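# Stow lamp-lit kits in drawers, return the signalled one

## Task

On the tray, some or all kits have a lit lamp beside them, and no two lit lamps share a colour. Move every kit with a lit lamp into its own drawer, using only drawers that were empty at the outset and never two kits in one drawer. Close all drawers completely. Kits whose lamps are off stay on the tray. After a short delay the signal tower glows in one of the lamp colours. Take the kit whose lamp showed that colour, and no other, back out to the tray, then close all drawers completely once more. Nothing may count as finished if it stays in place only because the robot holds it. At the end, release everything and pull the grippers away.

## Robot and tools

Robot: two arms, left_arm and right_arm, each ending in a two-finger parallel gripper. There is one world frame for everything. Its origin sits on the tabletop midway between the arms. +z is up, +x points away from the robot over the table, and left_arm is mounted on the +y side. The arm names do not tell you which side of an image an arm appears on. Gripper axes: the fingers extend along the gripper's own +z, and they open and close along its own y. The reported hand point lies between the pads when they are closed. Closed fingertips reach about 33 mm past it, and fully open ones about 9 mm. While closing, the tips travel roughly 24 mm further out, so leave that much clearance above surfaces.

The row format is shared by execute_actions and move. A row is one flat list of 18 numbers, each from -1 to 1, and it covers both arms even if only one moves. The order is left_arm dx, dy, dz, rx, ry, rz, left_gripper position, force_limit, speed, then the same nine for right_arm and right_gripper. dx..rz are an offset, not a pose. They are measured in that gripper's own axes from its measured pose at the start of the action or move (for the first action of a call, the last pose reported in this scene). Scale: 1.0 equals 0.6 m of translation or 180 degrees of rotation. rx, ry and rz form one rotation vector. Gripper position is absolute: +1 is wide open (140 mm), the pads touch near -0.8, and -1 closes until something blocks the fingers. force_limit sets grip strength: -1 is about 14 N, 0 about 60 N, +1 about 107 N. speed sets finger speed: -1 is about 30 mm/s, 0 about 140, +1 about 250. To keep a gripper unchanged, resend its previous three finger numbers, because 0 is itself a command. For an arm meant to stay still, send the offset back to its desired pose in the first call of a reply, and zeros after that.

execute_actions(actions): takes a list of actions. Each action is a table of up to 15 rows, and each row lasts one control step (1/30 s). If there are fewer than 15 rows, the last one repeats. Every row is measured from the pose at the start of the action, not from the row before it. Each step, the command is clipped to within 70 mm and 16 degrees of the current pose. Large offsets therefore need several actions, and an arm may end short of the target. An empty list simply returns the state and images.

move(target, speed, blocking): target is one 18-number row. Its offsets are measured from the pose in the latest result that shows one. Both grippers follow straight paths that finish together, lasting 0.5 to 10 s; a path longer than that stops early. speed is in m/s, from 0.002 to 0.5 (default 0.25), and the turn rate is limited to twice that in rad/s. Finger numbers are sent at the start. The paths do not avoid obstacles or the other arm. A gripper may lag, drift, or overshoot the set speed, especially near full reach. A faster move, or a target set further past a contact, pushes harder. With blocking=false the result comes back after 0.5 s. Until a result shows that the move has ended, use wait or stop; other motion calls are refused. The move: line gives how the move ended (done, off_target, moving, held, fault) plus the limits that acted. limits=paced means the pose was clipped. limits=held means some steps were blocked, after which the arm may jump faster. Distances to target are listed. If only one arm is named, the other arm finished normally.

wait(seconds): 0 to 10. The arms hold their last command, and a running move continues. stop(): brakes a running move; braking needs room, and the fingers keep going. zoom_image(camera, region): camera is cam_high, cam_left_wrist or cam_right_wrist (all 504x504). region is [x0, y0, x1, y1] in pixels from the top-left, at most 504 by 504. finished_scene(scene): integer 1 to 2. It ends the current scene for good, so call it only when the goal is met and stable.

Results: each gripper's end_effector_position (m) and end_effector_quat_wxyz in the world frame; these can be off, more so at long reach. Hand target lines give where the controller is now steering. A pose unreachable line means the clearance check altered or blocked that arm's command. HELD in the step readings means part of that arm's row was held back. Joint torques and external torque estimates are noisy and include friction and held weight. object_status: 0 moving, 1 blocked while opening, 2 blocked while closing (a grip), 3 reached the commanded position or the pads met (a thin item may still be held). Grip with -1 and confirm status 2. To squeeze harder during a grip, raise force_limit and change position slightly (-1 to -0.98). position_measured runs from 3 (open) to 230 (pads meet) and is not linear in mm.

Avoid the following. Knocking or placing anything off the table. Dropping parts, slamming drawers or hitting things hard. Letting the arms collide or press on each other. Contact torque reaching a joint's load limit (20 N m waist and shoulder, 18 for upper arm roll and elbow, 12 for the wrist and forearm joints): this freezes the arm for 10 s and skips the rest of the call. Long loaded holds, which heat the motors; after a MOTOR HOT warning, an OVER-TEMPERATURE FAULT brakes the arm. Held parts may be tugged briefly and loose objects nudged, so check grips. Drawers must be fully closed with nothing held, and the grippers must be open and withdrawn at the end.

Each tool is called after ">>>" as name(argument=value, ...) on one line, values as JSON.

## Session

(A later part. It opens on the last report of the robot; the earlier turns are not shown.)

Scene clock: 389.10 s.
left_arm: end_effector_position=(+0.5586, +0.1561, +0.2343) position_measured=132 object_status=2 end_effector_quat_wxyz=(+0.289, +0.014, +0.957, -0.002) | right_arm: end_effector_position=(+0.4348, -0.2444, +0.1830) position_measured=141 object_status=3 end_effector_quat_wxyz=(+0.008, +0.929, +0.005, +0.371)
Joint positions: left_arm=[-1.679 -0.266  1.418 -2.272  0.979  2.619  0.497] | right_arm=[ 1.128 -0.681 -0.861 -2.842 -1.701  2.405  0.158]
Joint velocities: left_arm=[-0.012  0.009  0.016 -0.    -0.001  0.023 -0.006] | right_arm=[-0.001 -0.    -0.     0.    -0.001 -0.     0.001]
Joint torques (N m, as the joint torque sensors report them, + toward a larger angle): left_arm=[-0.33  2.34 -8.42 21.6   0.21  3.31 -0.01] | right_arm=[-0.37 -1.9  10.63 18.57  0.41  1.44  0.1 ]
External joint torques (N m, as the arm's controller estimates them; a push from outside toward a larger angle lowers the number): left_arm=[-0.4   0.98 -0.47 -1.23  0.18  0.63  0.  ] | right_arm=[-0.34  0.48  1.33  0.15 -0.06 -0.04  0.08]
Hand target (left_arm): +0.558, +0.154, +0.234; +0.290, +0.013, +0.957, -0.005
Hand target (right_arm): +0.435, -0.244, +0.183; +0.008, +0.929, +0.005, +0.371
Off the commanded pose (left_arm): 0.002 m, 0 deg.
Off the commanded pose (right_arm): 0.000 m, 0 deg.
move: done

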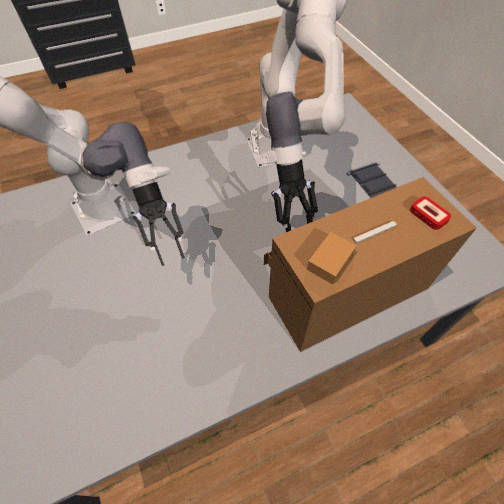

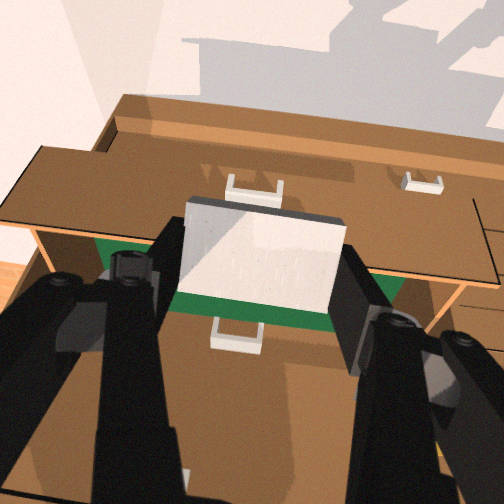

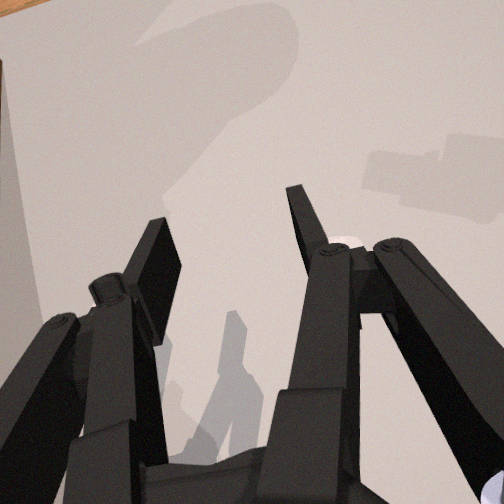

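>>> move(target=[-0.052,0,0.028,0,0,0,-1,0,-0.3,0,0,0,0,0,0,-0.1,0,0], speed=0.03)

>>> move(target=[0.018,0,0.028,0,0,0,-1,0,-0.3,0,0,0,0,0,0,-0.1,0,0], speed=0.015)

Scene clock: 395.87 s.
left_arm: end_effector_position=(+0.5926, +0.1551, +0.2380) position_measured=132 object_status=2 end_effector_quat_wxyz=(+0.289, +0.009, +0.957, -0.005) | right_arm: end_effector_position=(+0.4348, -0.2444, +0.1830) position_measured=141 object_status=3 end_effector_quat_wxyz=(+0.008, +0.929, +0.005, +0.371)
Joint positions: left_arm=[-1.964 -0.291  1.705 -2.164  0.968  2.599  0.53 ] | right_arm=[ 1.128 -0.681 -0.861 -2.842 -1.701  2.405  0.158]
Joint velocities: left_arm=[-0.02  -0.001  0.018  0.007  0.001 -0.011  0.011] | right_arm=[-0.001 -0.002  0.     0.    -0.     0.    -0.001]
Joint torques (N m, as the joint torque sensors report them, + toward a larger angle): left_arm=[-1.9   9.51 -9.3  25.12  1.21  2.61  0.37] | right_arm=[-0.43 -2.04 10.66 18.89  0.41  1.41  0.1 ]
External joint torques (N m, as the arm's controller estimates them; a push from outside toward a larger angle lowers the number): left_arm=[-2.18 -1.85 -0.48  2.3   1.11 -0.1   0.38] | right_arm=[-0.4   0.42  1.33  0.42 -0.06 -0.09  0.08]
Hand target (left_arm): +0.594, +0.155, +0.239; +0.290, +0.013, +0.957, -0.003
Hand target (right_arm): +0.435, -0.244, +0.183; +0.008, +0.929, +0.005, +0.371
Off the commanded pose (left_arm): 0.001 m, 1 deg.
Off the commanded pose (right_arm): 0.000 m, 0 deg.
move: done

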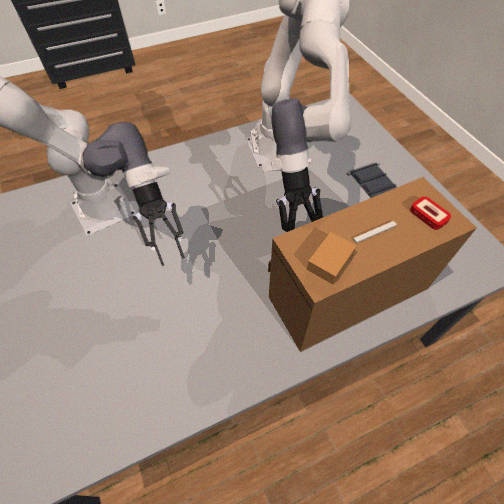

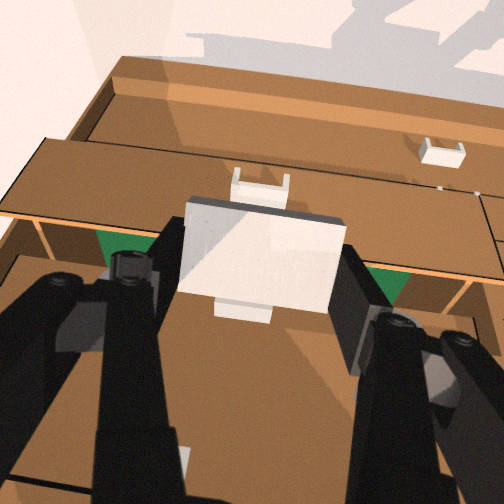

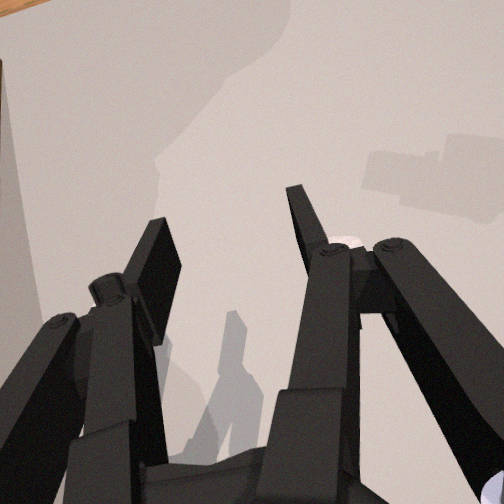

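Scene clock: 397.43 s.
left_arm: end_effector_position=(+0.5993, +0.1519, +0.2321) position_measured=132 object_status=2 end_effector_quat_wxyz=(+0.300, +0.017, +0.954, -0.002) | right_arm: end_effector_position=(+0.4348, -0.2444, +0.1830) position_measured=141 object_status=3 end_effector_quat_wxyz=(+0.008, +0.929, +0.005, +0.371)
Joint positions: left_arm=[-2.051 -0.282  1.8   -2.159  1.012  2.635  0.503] | right_arm=[ 1.128 -0.681 -0.861 -2.842 -1.701  2.405  0.158]
Joint velocities: left_arm=[-0.021 -0.     0.029 -0.001 -0.     0.019 -0.012] | right_arm=[-0.002 -0.    -0.     0.001  0.    -0.     0.   ]
Joint torques (N m, as the joint torque sensors report them, + toward a larger angle): left_arm=[-1.84  7.83 -5.26 12.77 -0.09  2.24 -0.41] | right_arm=[-0.4  -2.12 10.72 18.99  0.39  1.44  0.13]
External joint torques (N m, as the arm's controller estimates them; a push from outside toward a larger angle lowers the number): left_arm=[ -1.94  -6.16   3.36 -10.06  -0.07  -0.44  -0.39] | right_arm=[-0.35  0.26  1.41  0.57 -0.09 -0.04  0.11]
Hand target (left_arm): +0.592, +0.155, +0.219; +0.289, +0.009, +0.957, -0.005
Hand target (right_arm): +0.435, -0.244, +0.183; +0.008, +0.929, +0.005, +0.371
Off the commanded pose (left_arm): 0.016 m, 2 deg.
Off the commanded pose (right_arm): 0.000 m, 0 deg.
move: off_target (left_arm)

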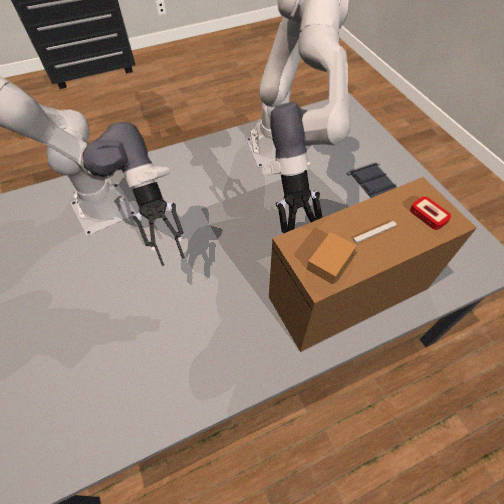

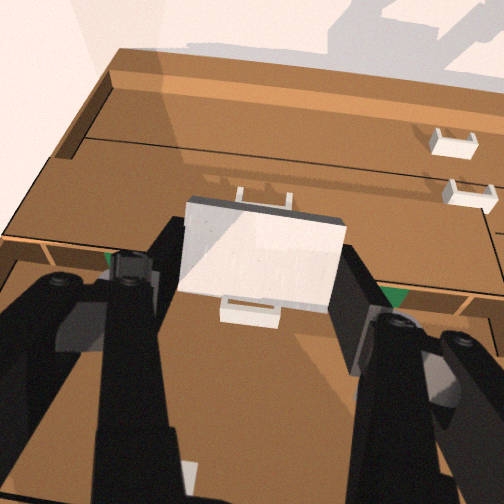

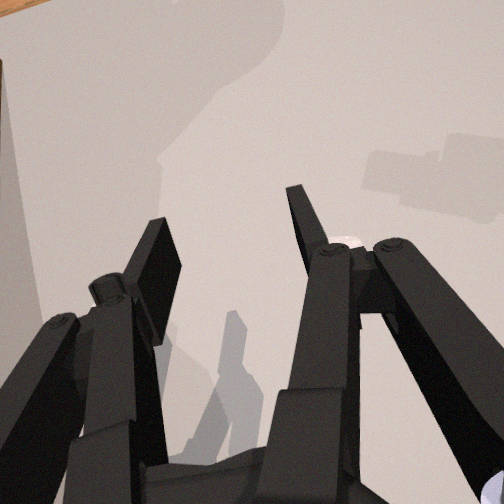

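>>> move(target=[0.008,0,-0.107,0,0,0,-1,0,-0.3,0,0,0,0,0,0,-0.1,0,0], speed=0.06)

>>> move(target=[0.1,0.45,-0.1,0,0,0,-1,0,-0.3,0,0,0,0,0,0,-0.25,0,0], speed=0.15)

>>> move(target=[0,0,0,0,0,0,-1,0,-0.3,0.02,-0.643,0.02,0,0,0,-0.25,0,0], speed=0.15)

Scene clock: 401.73 s.
left_arm: end_effector_position=(+0.5598, +0.1534, +0.2808) position_measured=132 object_status=2 end_effector_quat_wxyz=(+0.299, +0.018, +0.954, -0.002) | right_arm: end_effector_position=(+0.4348, -0.2444, +0.1830) position_measured=141 object_status=3 end_effector_quat_wxyz=(+0.008, +0.929, +0.005, +0.371)
Joint positions: left_arm=[-1.547 -0.34   1.234 -2.234  0.975  2.509  0.535] | right_arm=[ 1.128 -0.681 -0.861 -2.842 -1.701  2.405  0.158]
Joint velocities: left_arm=[ 0.011 -0.    -0.009 -0.002 -0.    -0.005  0.001] | right_arm=[ 0.001  0.001  0.001 -0.     0.001 -0.001 -0.001]
Joint torques (N m, as the joint torque sensors report them, + toward a larger angle): left_arm=[  1.38  -1.5  -12.05  21.52   0.68   2.46  -0.16] | right_arm=[-0.51 -2.05 10.39 18.59  0.38  1.45  0.13]
External joint torques (N m, as the arm's controller estimates them; a push from outside toward a larger angle lowers the number): left_arm=[ 1.5  -0.06 -2.11 -1.71  0.41 -0.26 -0.14] | right_arm=[-0.52  0.29  1.06  0.22 -0.09 -0.04  0.11]
Hand target (left_arm): +0.559, +0.155, +0.280; +0.298, +0.016, +0.954, -0.001
Hand target (right_arm): +0.435, -0.244, +0.183; +0.008, +0.929, +0.005, +0.371
Off the commanded pose (left_arm): 0.002 m, 0 deg.
Off the commanded pose (right_arm): 0.000 m, 0 deg.
move: done

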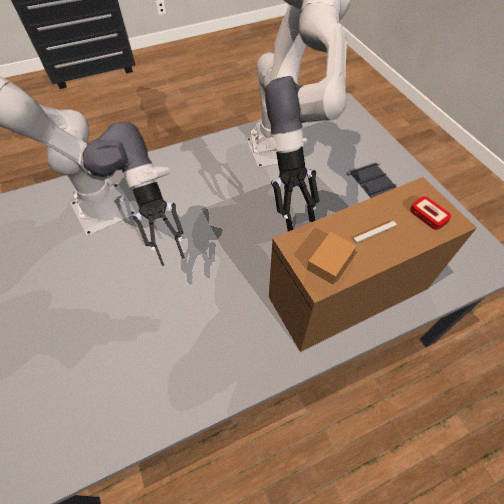

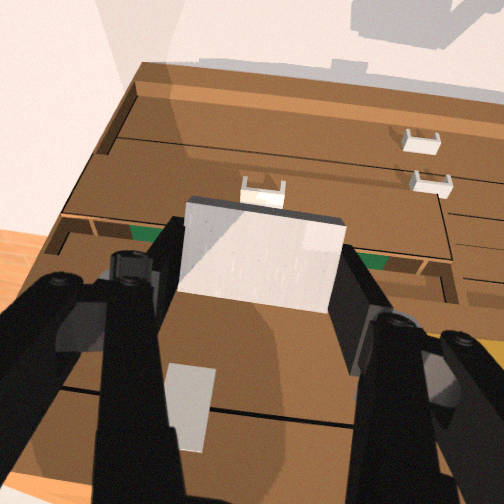

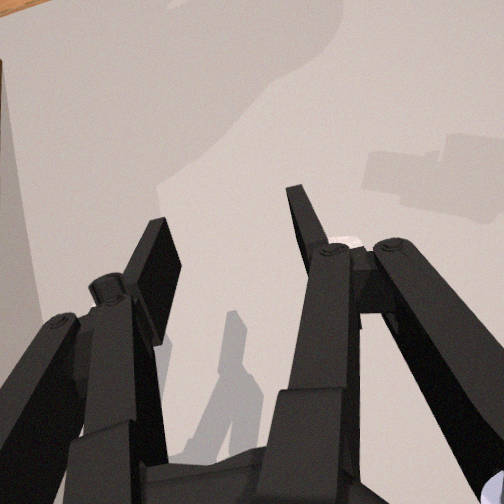

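Scene clock: 404.43 s.
left_arm: end_effector_position=(+0.4866, +0.4359, +0.2940) position_measured=132 object_status=2 end_effector_quat_wxyz=(+0.295, +0.005, +0.956, +0.001) | right_arm: end_effector_position=(+0.4348, -0.2444, +0.1830) position_measured=160 object_status=3 end_effector_quat_wxyz=(+0.008, +0.929, +0.005, +0.371)
Joint positions: left_arm=[-0.877 -0.998  1.045 -2.525  1.182  2.286  0.946] | right_arm=[ 1.128 -0.681 -0.861 -2.842 -1.701  2.405  0.158]
Joint velocities: left_arm=[-0.001 -0.     0.001 -0.     0.001 -0.001  0.031] | right_arm=[-0.001  0.001 -0.     0.    -0.     0.    -0.002]
Joint torques (N m, as the joint torque sensors report them, + toward a larger angle): left_arm=[ -0.38   6.61 -20.01  16.67   1.41   2.91   0.28] | right_arm=[-0.47 -2.08 10.66 18.44  0.37  1.42  0.13]
External joint torques (N m, as the arm's controller estimates them; a push from outside toward a larger angle lowers the number): left_arm=[-0.37 -1.51 -0.02 -0.77  0.62 -0.2   0.29] | right_arm=[-0.43  0.27  1.37  0.02 -0.1  -0.06  0.11]
Hand target (left_arm): +0.486, +0.436, +0.293; +0.294, +0.012, +0.956, +0.004
Hand target (right_arm): +0.435, -0.244, +0.183; +0.008, +0.929, +0.005, +0.371
Off the commanded pose (left_arm): 0.010 m, 2 deg.
Off the commanded pose (right_arm): 0.000 m, 0 deg.
move: off_target (left_arm)

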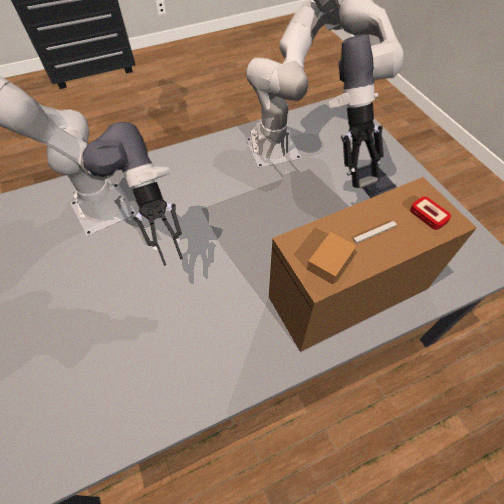

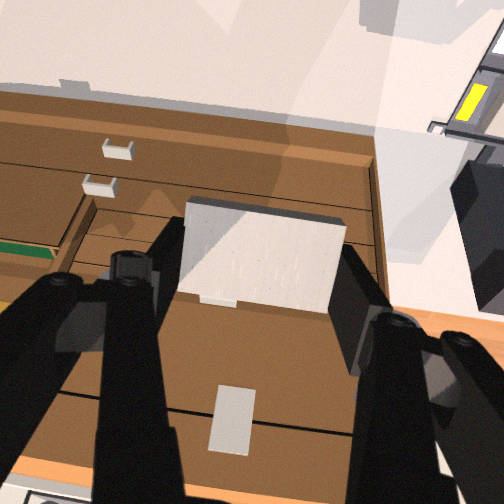

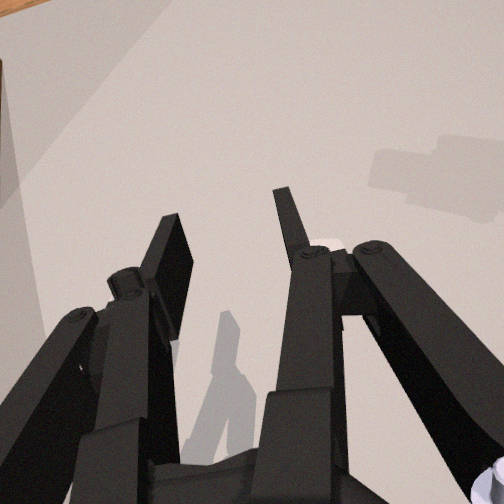

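Scene clock: 407.70 s.
left_arm: end_effector_position=(+0.4866, +0.4359, +0.2940) position_measured=132 object_status=2 end_effector_quat_wxyz=(+0.295, +0.005, +0.956, +0.001) | right_arm: end_effector_position=(+0.4560, +0.1350, +0.1821) position_measured=160 object_status=3 end_effector_quat_wxyz=(+0.009, +0.926, -0.004, +0.376)
Joint positions: left_arm=[-0.877 -0.998  1.045 -2.525  1.182  2.286  0.946] | right_arm=[ 1.474  0.43  -0.637 -1.909 -0.76   2.502  0.084]
Joint velocities: left_arm=[-0.001 -0.    -0.001 -0.     0.     0.    -0.001] | right_arm=[-0.008  0.001  0.013  0.    -0.    -0.01  -0.028]
Joint torques (N m, as the joint torque sensors report them, + toward a larger angle): left_arm=[  0.72   6.81 -21.03  16.92   0.72   3.12   0.09] | right_arm=[ -2.23 -35.96  -4.73  23.34   1.54   1.26  -0.27]
External joint torques (N m, as the arm's controller estimates them; a push from outside toward a larger angle lowers the number): left_arm=[ 0.82 -1.33 -0.9  -0.48 -0.08 -0.02  0.11] | right_arm=[-2.27  1.66  2.97  1.62  0.85 -0.34 -0.29]
Hand target (left_arm): +0.487, +0.436, +0.294; +0.295, +0.005, +0.956, +0.001
Hand target (right_arm): +0.456, +0.135, +0.182; +0.012, +0.927, +0.002, +0.375
Off the commanded pose (left_arm): 0.000 m, 0 deg.
Off the commanded pose (right_arm): 0.011 m, 1 deg.
move: off_target (right_arm)

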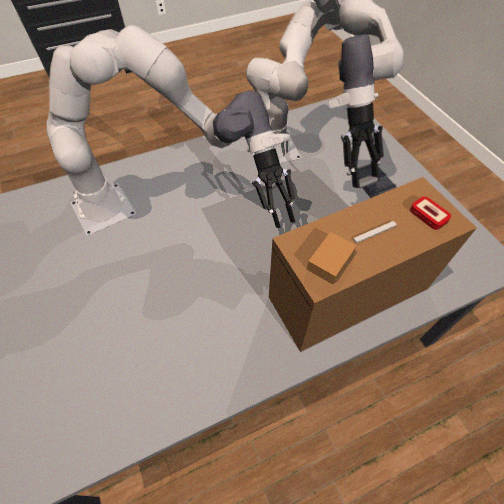

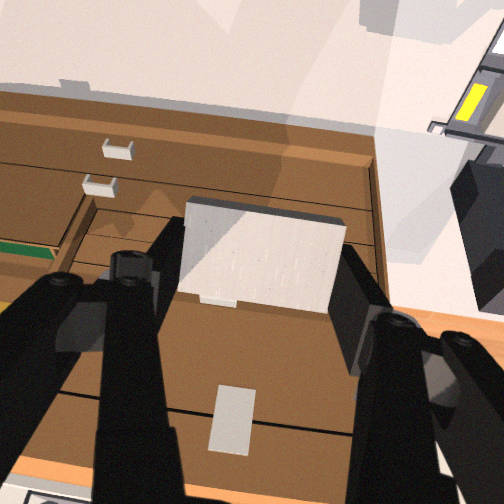

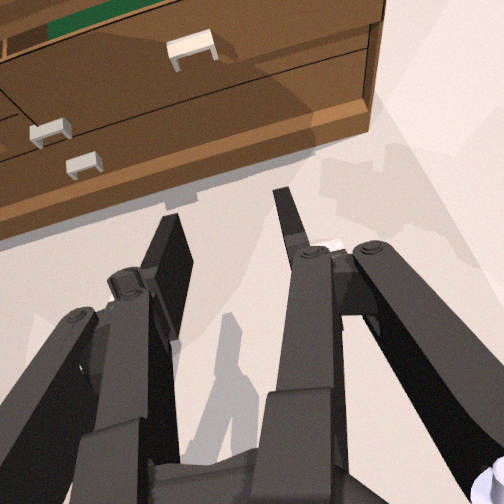

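>>> move(target=[0,0,0,0,0,0,-1,0,-0.3,0.054,-0.012,0.097,0,0,0,-0.25,0,0], speed=0.06)

Scene clock: 410.90 s.
left_arm: end_effector_position=(+0.4866, +0.4359, +0.2940) position_measured=132 object_status=2 end_effector_quat_wxyz=(+0.295, +0.005, +0.956, +0.001) | right_arm: end_effector_position=(+0.5194, +0.1407, +0.1619) position_measured=160 object_status=3 end_effector_quat_wxyz=(+0.008, +0.927, -0.009, +0.375)
Joint positions: left_arm=[-0.877 -0.998  1.045 -2.525  1.182  2.286  0.946] | right_arm=[ 1.307  0.564 -0.573 -1.769 -0.692  2.565 -0.002]
Joint velocities: left_arm=[ 0.001 -0.001 -0.001  0.001  0.    -0.     0.001] | right_arm=[-0.007 -0.     0.007  0.001  0.001 -0.    -0.012]
Joint torques (N m, as the joint torque sensors report them, + toward a larger angle): left_arm=[  0.31   7.04 -21.11  17.16   0.7    3.15   0.11] | right_arm=[ -1.94 -41.06  -5.68  24.04   1.02   1.96  -0.18]
External joint torques (N m, as the arm's controller estimates them; a push from outside toward a larger angle lowers the number): left_arm=[ 0.27 -1.02 -1.05 -0.37 -0.1   0.02  0.12] | right_arm=[-1.68  1.94  3.52  2.27  0.16  0.21 -0.2 ]
Hand target (left_arm): +0.487, +0.436, +0.294; +0.295, +0.005, +0.956, +0.001
Hand target (right_arm): +0.519, +0.142, +0.162; +0.009, +0.927, -0.004, +0.375
Off the commanded pose (left_arm): 0.000 m, 0 deg.
Off the commanded pose (right_arm): 0.001 m, 1 deg.
move: done

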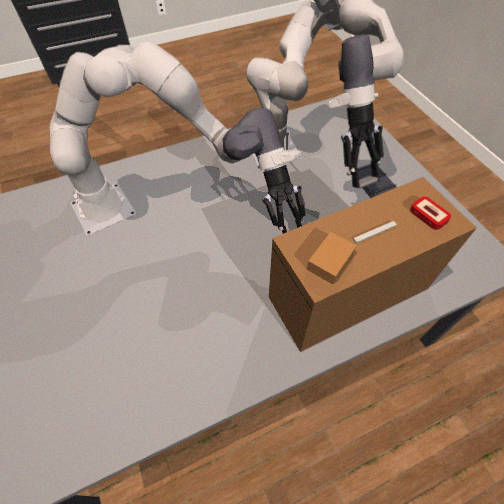

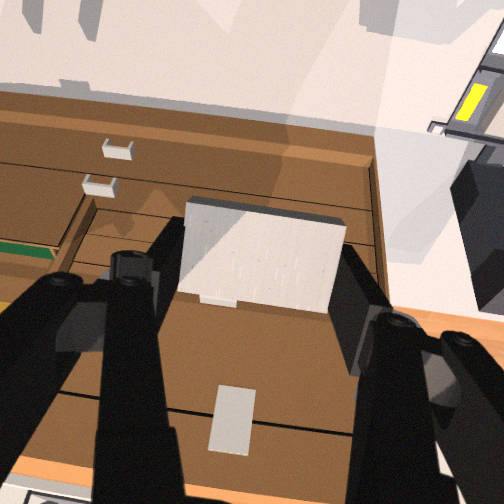

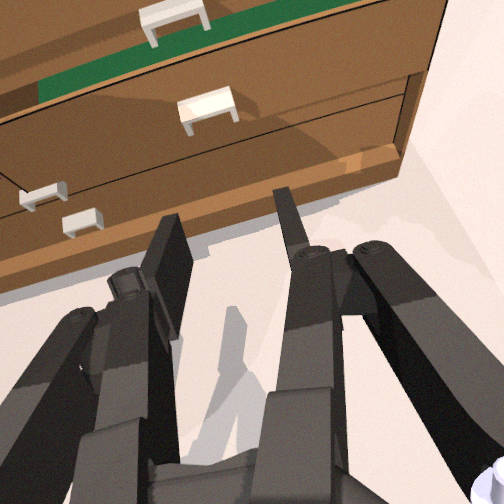

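>>> move(target=[0,0,0,0,0,0,-1,0,-0.3,0.045,0,0.038,0,0,0,-0.25,0,0], speed=0.03)

Scene clock: 413.30 s.
left_arm: end_effector_position=(+0.4866, +0.4359, +0.2940) position_measured=132 object_status=2 end_effector_quat_wxyz=(+0.295, +0.005, +0.956, +0.001) | right_arm: end_effector_position=(+0.5547, +0.1389, +0.1642) position_measured=160 object_status=3 end_effector_quat_wxyz=(+0.007, +0.927, -0.015, +0.375)
Joint positions: left_arm=[-0.877 -0.998  1.045 -2.525  1.182  2.286  0.946] | right_arm=[ 1.211  0.606 -0.528 -1.689 -0.667  2.57  -0.053]
Joint velocities: left_arm=[ 0.001 -0.001  0.    -0.001 -0.    -0.    -0.002] | right_arm=[-0.012  0.001  0.019  0.007 -0.001 -0.    -0.02 ]
Joint torques (N m, as the joint torque sensors report them, + toward a larger angle): left_arm=[  0.46   6.   -21.73  16.67   0.69   3.19   0.06] | right_arm=[ -0.94 -42.7   -5.71  24.13   1.33   1.87  -0.22]
External joint torques (N m, as the arm's controller estimates them; a push from outside toward a larger angle lowers the number): left_arm=[ 0.43 -2.08 -1.73 -0.75 -0.11  0.07  0.08] | right_arm=[-1.32  2.44  2.81  1.99  0.44 -0.04 -0.24]
Hand target (left_arm): +0.487, +0.436, +0.294; +0.295, +0.005, +0.956, +0.001
Hand target (right_arm): +0.554, +0.140, +0.164; +0.008, +0.927, -0.009, +0.374
Off the commanded pose (left_arm): 0.000 m, 0 deg.
Off the commanded pose (right_arm): 0.001 m, 1 deg.
move: done

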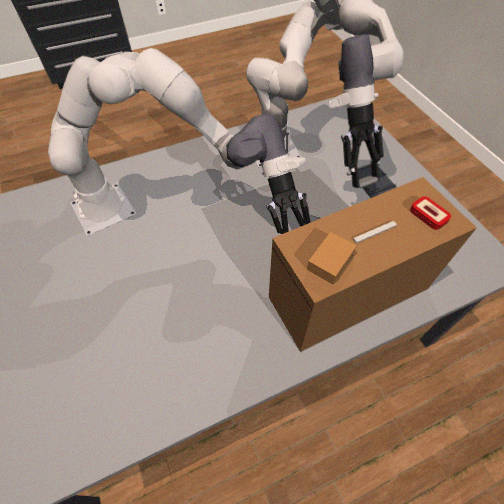

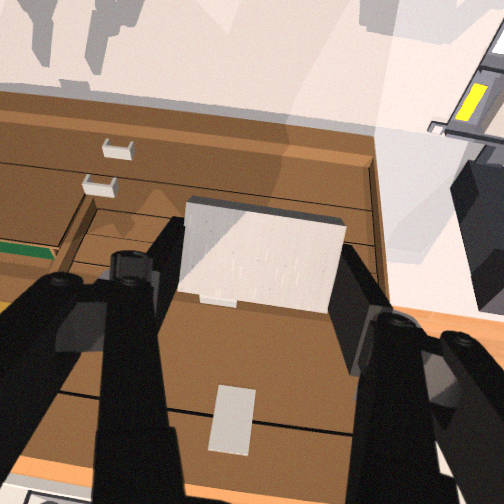

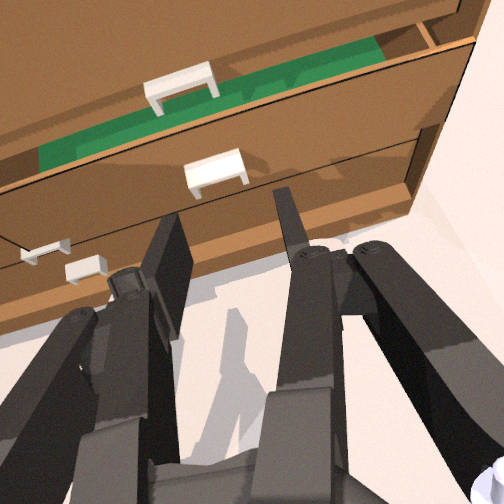

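>>> move(target=[0,0,0,0,0,0,-1,0,-0.3,0.04,-0.004,0.039,0,0,0,-0.25,0,0], speed=0.03)

>>> move(target=[0,0,0,0,0,0,-1,0,-0.3,0,0,0,0,0,0,-1,0.3,-0.5])

>>> move(target=[0,0,0,0,0,0,-1,0,-0.3,-0.128,0,-0.133,0,0,0,-1,0.3,-0.5], speed=0.06)

Scene clock: 417.13 s.
left_arm: end_effector_position=(+0.4866, +0.4359, +0.2940) position_measured=132 object_status=2 end_effector_quat_wxyz=(+0.295, +0.005, +0.956, +0.001) | right_arm: end_effector_position=(+0.5870, +0.1409, +0.1637) position_measured=160 object_status=3 end_effector_quat_wxyz=(+0.005, +0.927, -0.019, +0.375)
Joint positions: left_arm=[-0.877 -0.998  1.045 -2.525  1.182  2.286  0.946] | right_arm=[ 1.121  0.66  -0.48  -1.594 -0.639  2.568 -0.103]
Joint velocities: left_arm=[ 0.001  0.001 -0.     0.001 -0.     0.001 -0.001] | right_arm=[-0.015  0.002  0.014  0.008  0.002 -0.008 -0.018]
Joint torques (N m, as the joint torque sensors report them, + toward a larger angle): left_arm=[  1.19   7.82 -20.84  17.25   0.7    3.02   0.07] | right_arm=[ -1.61 -44.72  -5.75  24.72   1.3    1.83  -0.18]
External joint torques (N m, as the arm's controller estimates them; a push from outside toward a larger angle lowers the number): left_arm=[ 1.25 -0.35 -0.74 -0.2  -0.11 -0.11  0.09] | right_arm=[-1.58  2.73  2.73  2.39  0.39 -0.15 -0.2 ]
Hand target (left_arm): +0.487, +0.436, +0.294; +0.295, +0.005, +0.956, +0.001
Hand target (right_arm): +0.588, +0.141, +0.164; +0.006, +0.927, -0.015, +0.374
Off the commanded pose (left_arm): 0.000 m, 0 deg.
Off the commanded pose (right_arm): 0.002 m, 1 deg.
move: done

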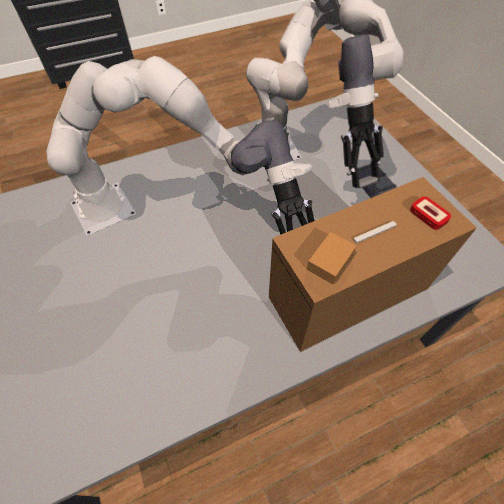

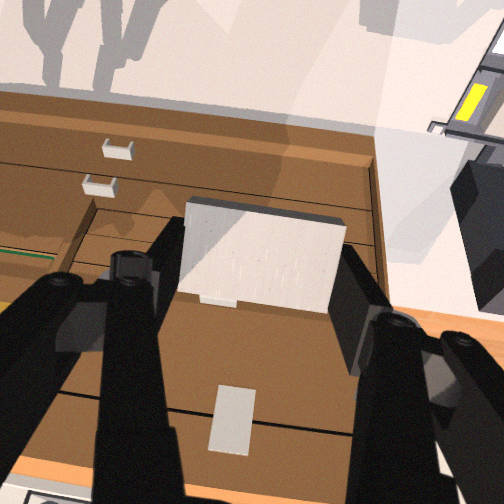

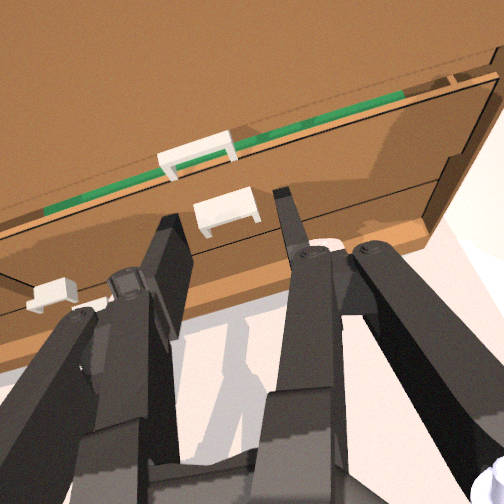

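Scene clock: 417.67 s.
left_arm: end_effector_position=(+0.4866, +0.4359, +0.2940) position_measured=132 object_status=2 end_effector_quat_wxyz=(+0.295, +0.005, +0.956, +0.001) | right_arm: end_effector_position=(+0.5870, +0.1408, +0.1640) position_measured=194 object_status=2 end_effector_quat_wxyz=(+0.005, +0.927, -0.019, +0.375)
Joint positions: left_arm=[-0.877 -0.998  1.045 -2.525  1.182  2.286  0.946] | right_arm=[ 1.122  0.66  -0.481 -1.594 -0.639  2.568 -0.104]
Joint velocities: left_arm=[ 0.    -0.    -0.    -0.001 -0.    -0.    -0.001] | right_arm=[ 0.001 -0.    -0.002 -0.     0.     0.001 -0.001]
Joint torques (N m, as the joint torque sensors report them, + toward a larger angle): left_arm=[  0.51   6.82 -20.87  17.59   0.72   3.16   0.08] | right_arm=[ -0.6  -45.83  -7.16  22.94   0.93   2.05   0.12]
External joint torques (N m, as the arm's controller estimates them; a push from outside toward a larger angle lowers the number): left_arm=[ 0.48 -1.29 -0.88  0.14 -0.08  0.04  0.09] | right_arm=[-0.61  1.86  1.35  0.46  0.01  0.06  0.11]
Hand target (left_arm): +0.487, +0.436, +0.294; +0.295, +0.005, +0.956, +0.001
Hand target (right_arm): +0.587, +0.141, +0.164; +0.005, +0.927, -0.019, +0.375
Off the commanded pose (left_arm): 0.000 m, 0 deg.
Off the commanded pose (right_arm): 0.000 m, 0 deg.
move: done

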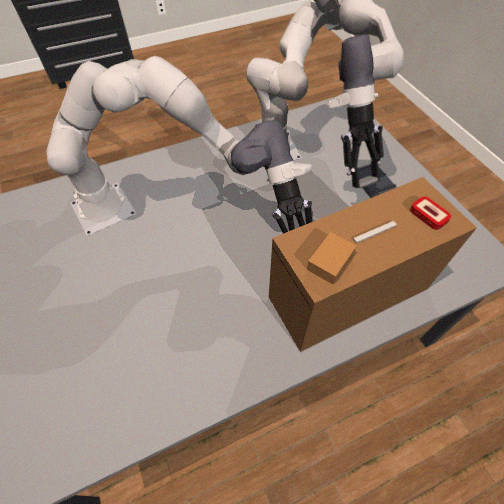

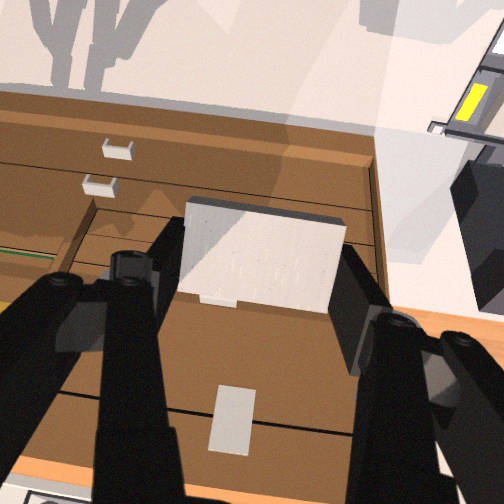

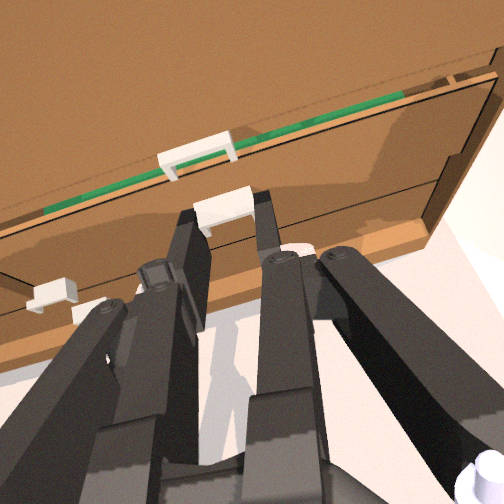

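Scene clock: 419.87 s.
left_arm: end_effector_position=(+0.4866, +0.4359, +0.2940) position_measured=132 object_status=2 end_effector_quat_wxyz=(+0.295, +0.005, +0.956, +0.001) | right_arm: end_effector_position=(+0.4823, +0.1367, +0.1669) position_measured=194 object_status=2 end_effector_quat_wxyz=(+0.014, +0.926, -0.016, +0.377)
Joint positions: left_arm=[-0.877 -0.998  1.045 -2.525  1.182  2.286  0.946] | right_arm=[ 1.394  0.502 -0.597 -1.842 -0.736  2.515  0.076]
Joint velocities: left_arm=[ 0.002 -0.002  0.    -0.     0.001  0.     0.   ] | right_arm=[ 0.016  0.    -0.013 -0.007  0.001 -0.     0.022]
Joint torques (N m, as the joint torque sensors report them, + toward a larger angle): left_arm=[ -0.06   7.14 -21.69  16.53   0.75   3.06   0.1 ] | right_arm=[  3.6  -40.71  -6.89  23.19   0.02   2.28   0.48]
External joint torques (N m, as the arm's controller estimates them; a push from outside toward a larger angle lowers the number): left_arm=[-0.09 -0.94 -1.68 -0.93 -0.05 -0.06  0.12] | right_arm=[ 3.69 -0.34  1.57  1.59 -0.71  0.68  0.45]
Hand target (left_arm): +0.487, +0.436, +0.294; +0.295, +0.005, +0.956, +0.001
Hand target (right_arm): +0.478, +0.143, +0.169; +0.006, +0.926, -0.018, +0.378
Off the commanded pose (left_arm): 0.000 m, 0 deg.
Off the commanded pose (right_arm): 0.010 m, 1 deg.
move: off_target (right_arm)

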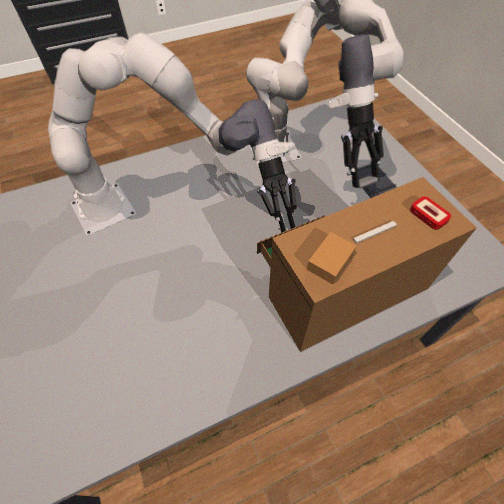

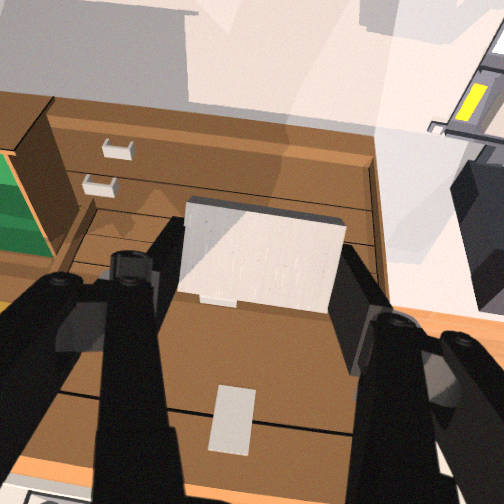

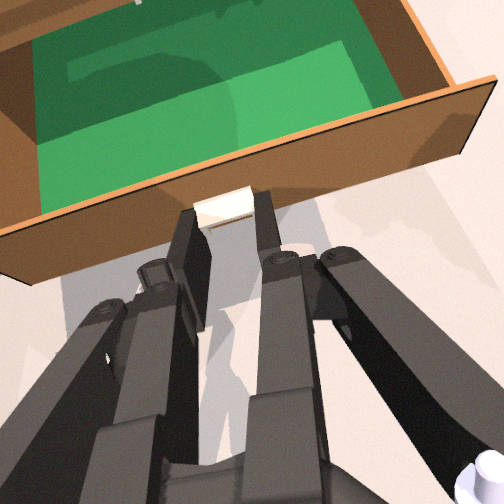

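>>> move(target=[0,0,0,0,0,0,-1,0,-0.3,0,0,0,0,0,0,-0.1,0.3,0])

>>> move(target=[0,0,0,0,0,0,-1,0,-0.3,-0.06,0.63,-0.06,0,0,0,-0.1,0.3,0], speed=0.2)

>>> move(target=[-0.098,-0.445,0.115,0,0,0,-1,0,-0.3,0,0,0,0,0,0,-0.1,0.3,0], speed=0.12)

>>> move(target=[0.028,0,0.041,0,0,0,-1,0,-0.3,0,0,0,0,0,0,-0.1,0.3,0], speed=0.02)

Scene clock: 423.57 s.
left_arm: end_effector_position=(+0.4866, +0.4359, +0.2940) position_measured=132 object_status=2 end_effector_quat_wxyz=(+0.295, +0.005, +0.956, +0.001) | right_arm: end_effector_position=(+0.4821, +0.1365, +0.1668) position_measured=141 object_status=3 end_effector_quat_wxyz=(+0.013, +0.926, -0.018, +0.377)
Joint positions: left_arm=[-0.877 -0.998  1.045 -2.525  1.182  2.286  0.946] | right_arm=[ 1.396  0.502 -0.598 -1.843 -0.736  2.515  0.08 ]
Joint velocities: left_arm=[ 0.001  0.    -0.     0.    -0.     0.     0.   ] | right_arm=[-0.001  0.     0.001  0.    -0.001  0.001  0.002]
Joint torques (N m, as the joint torque sensors report them, + toward a larger angle): left_arm=[  0.92   7.28 -21.38  16.87   0.73   3.07  -0.01] | right_arm=[ -1.27 -39.32  -6.57  22.63   0.76   1.67  -0.1 ]
External joint torques (N m, as the arm's controller estimates them; a push from outside toward a larger angle lowers the number): left_arm=[ 0.86 -0.79 -1.39 -0.65 -0.08 -0.05  0.01] | right_arm=[-1.35  1.06  1.79  1.03  0.04  0.05 -0.12]
Hand target (left_arm): +0.487, +0.436, +0.294; +0.295, +0.005, +0.956, +0.001
Hand target (right_arm): +0.482, +0.137, +0.167; +0.014, +0.926, -0.016, +0.377
Off the commanded pose (left_arm): 0.000 m, 0 deg.
Off the commanded pose (right_arm): 0.000 m, 0 deg.
move: done

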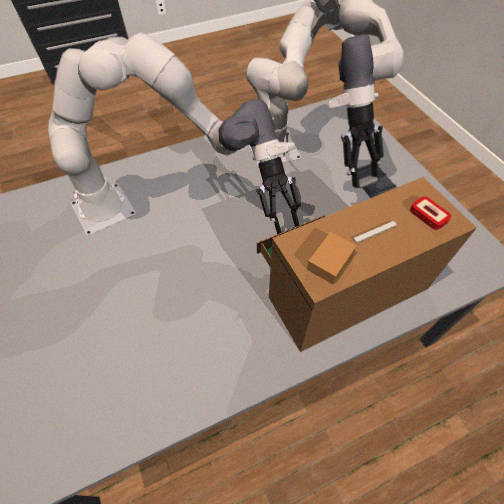

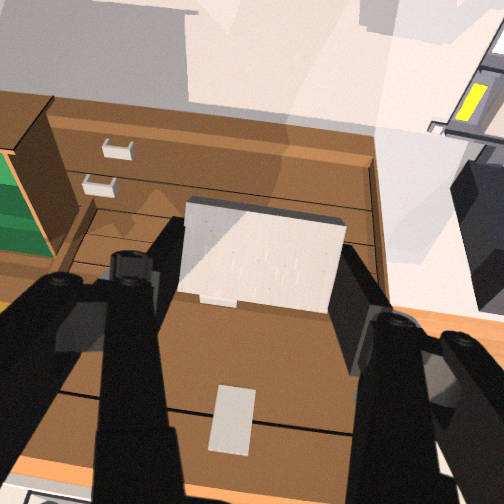

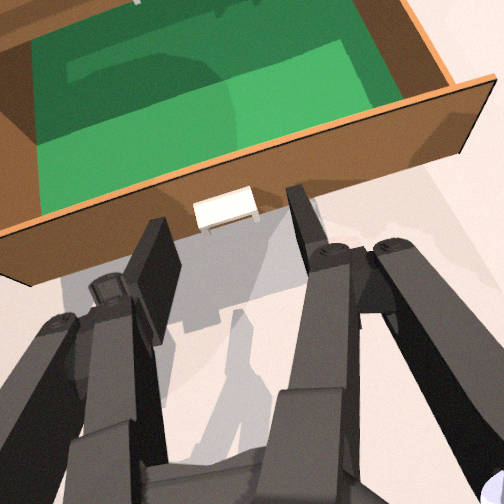

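Scene clock: 434.03 s.
left_arm: end_effector_position=(+0.4866, +0.4359, +0.2940) position_measured=132 object_status=2 end_effector_quat_wxyz=(+0.295, +0.005, +0.956, +0.001) | right_arm: end_effector_position=(+0.4406, +0.1176, +0.1648) position_measured=141 object_status=3 end_effector_quat_wxyz=(-0.008, +0.930, +0.030, +0.366)
Joint positions: left_arm=[-0.877 -0.998  1.045 -2.525  1.182  2.286  0.946] | right_arm=[ 1.471  0.358 -0.642 -2.04  -0.867  2.603  0.121]
Joint velocities: left_arm=[-0.001  0.     0.    -0.     0.    -0.001 -0.   ] | right_arm=[ 0.     0.001 -0.    -0.    -0.002 -0.    -0.001]
Joint torques (N m, as the joint torque sensors report them, + toward a larger angle): left_arm=[  0.28   7.61 -21.32  17.21   0.69   3.22   0.15] | right_arm=[ -1.85 -32.77  -6.24  22.89   1.33   1.27   0.1 ]
External joint torques (N m, as the arm's controller estimates them; a push from outside toward a larger angle lowers the number): left_arm=[ 0.3  -0.5  -1.28 -0.24 -0.11  0.1   0.16] | right_arm=[-1.79  2.24  0.19  1.59  0.47 -0.33  0.08]
Hand target (left_arm): +0.487, +0.436, +0.294; +0.295, +0.005, +0.956, +0.001
Hand target (right_arm): +0.443, +0.116, +0.165; -0.007, +0.930, +0.027, +0.367
Off the commanded pose (left_arm): 0.000 m, 0 deg.
Off the commanded pose (right_arm): 0.358 m, 6 deg.
TORQUE FAULT: the external load on joint 3 (upper arm roll) of the right arm reached its load limit, and that arm stopped for 10 seconds. That time counts as 16 of the actions that you can send in this scene. A torque fault stops only its own arm. That arm's remaining commands of this call were not run. That arm's gripper holds where it stopped, with its grip as last carried out, and that arm accepts commands again: back off and push less far. That arm stops again, at the same cost, whenever a joint's load reaches its limit.
move: fault (right_arm); limits=paced

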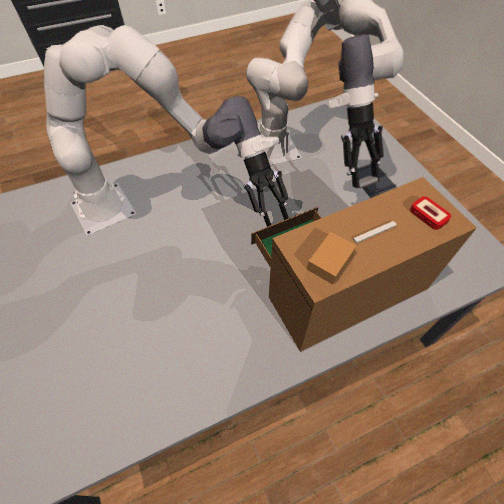

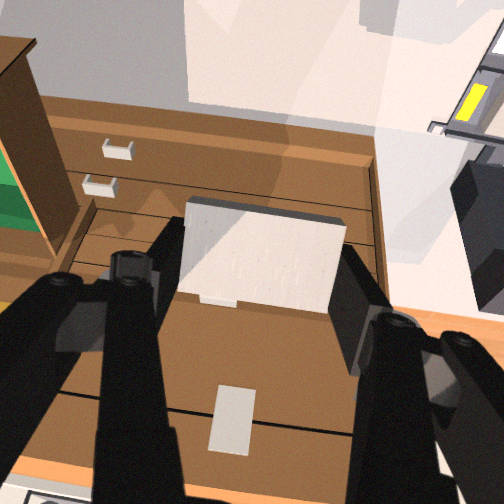

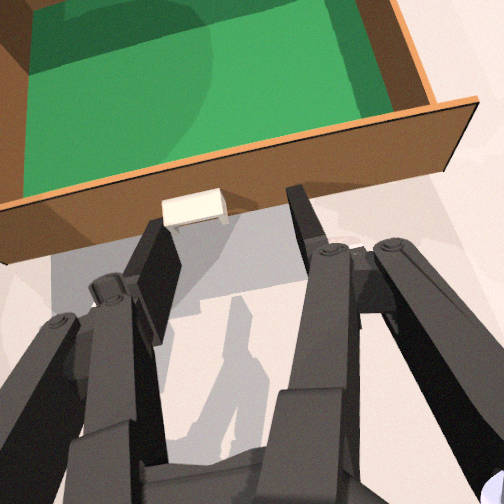

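not run: a fault stop came before this call.

not run: a fault stop came before this call.


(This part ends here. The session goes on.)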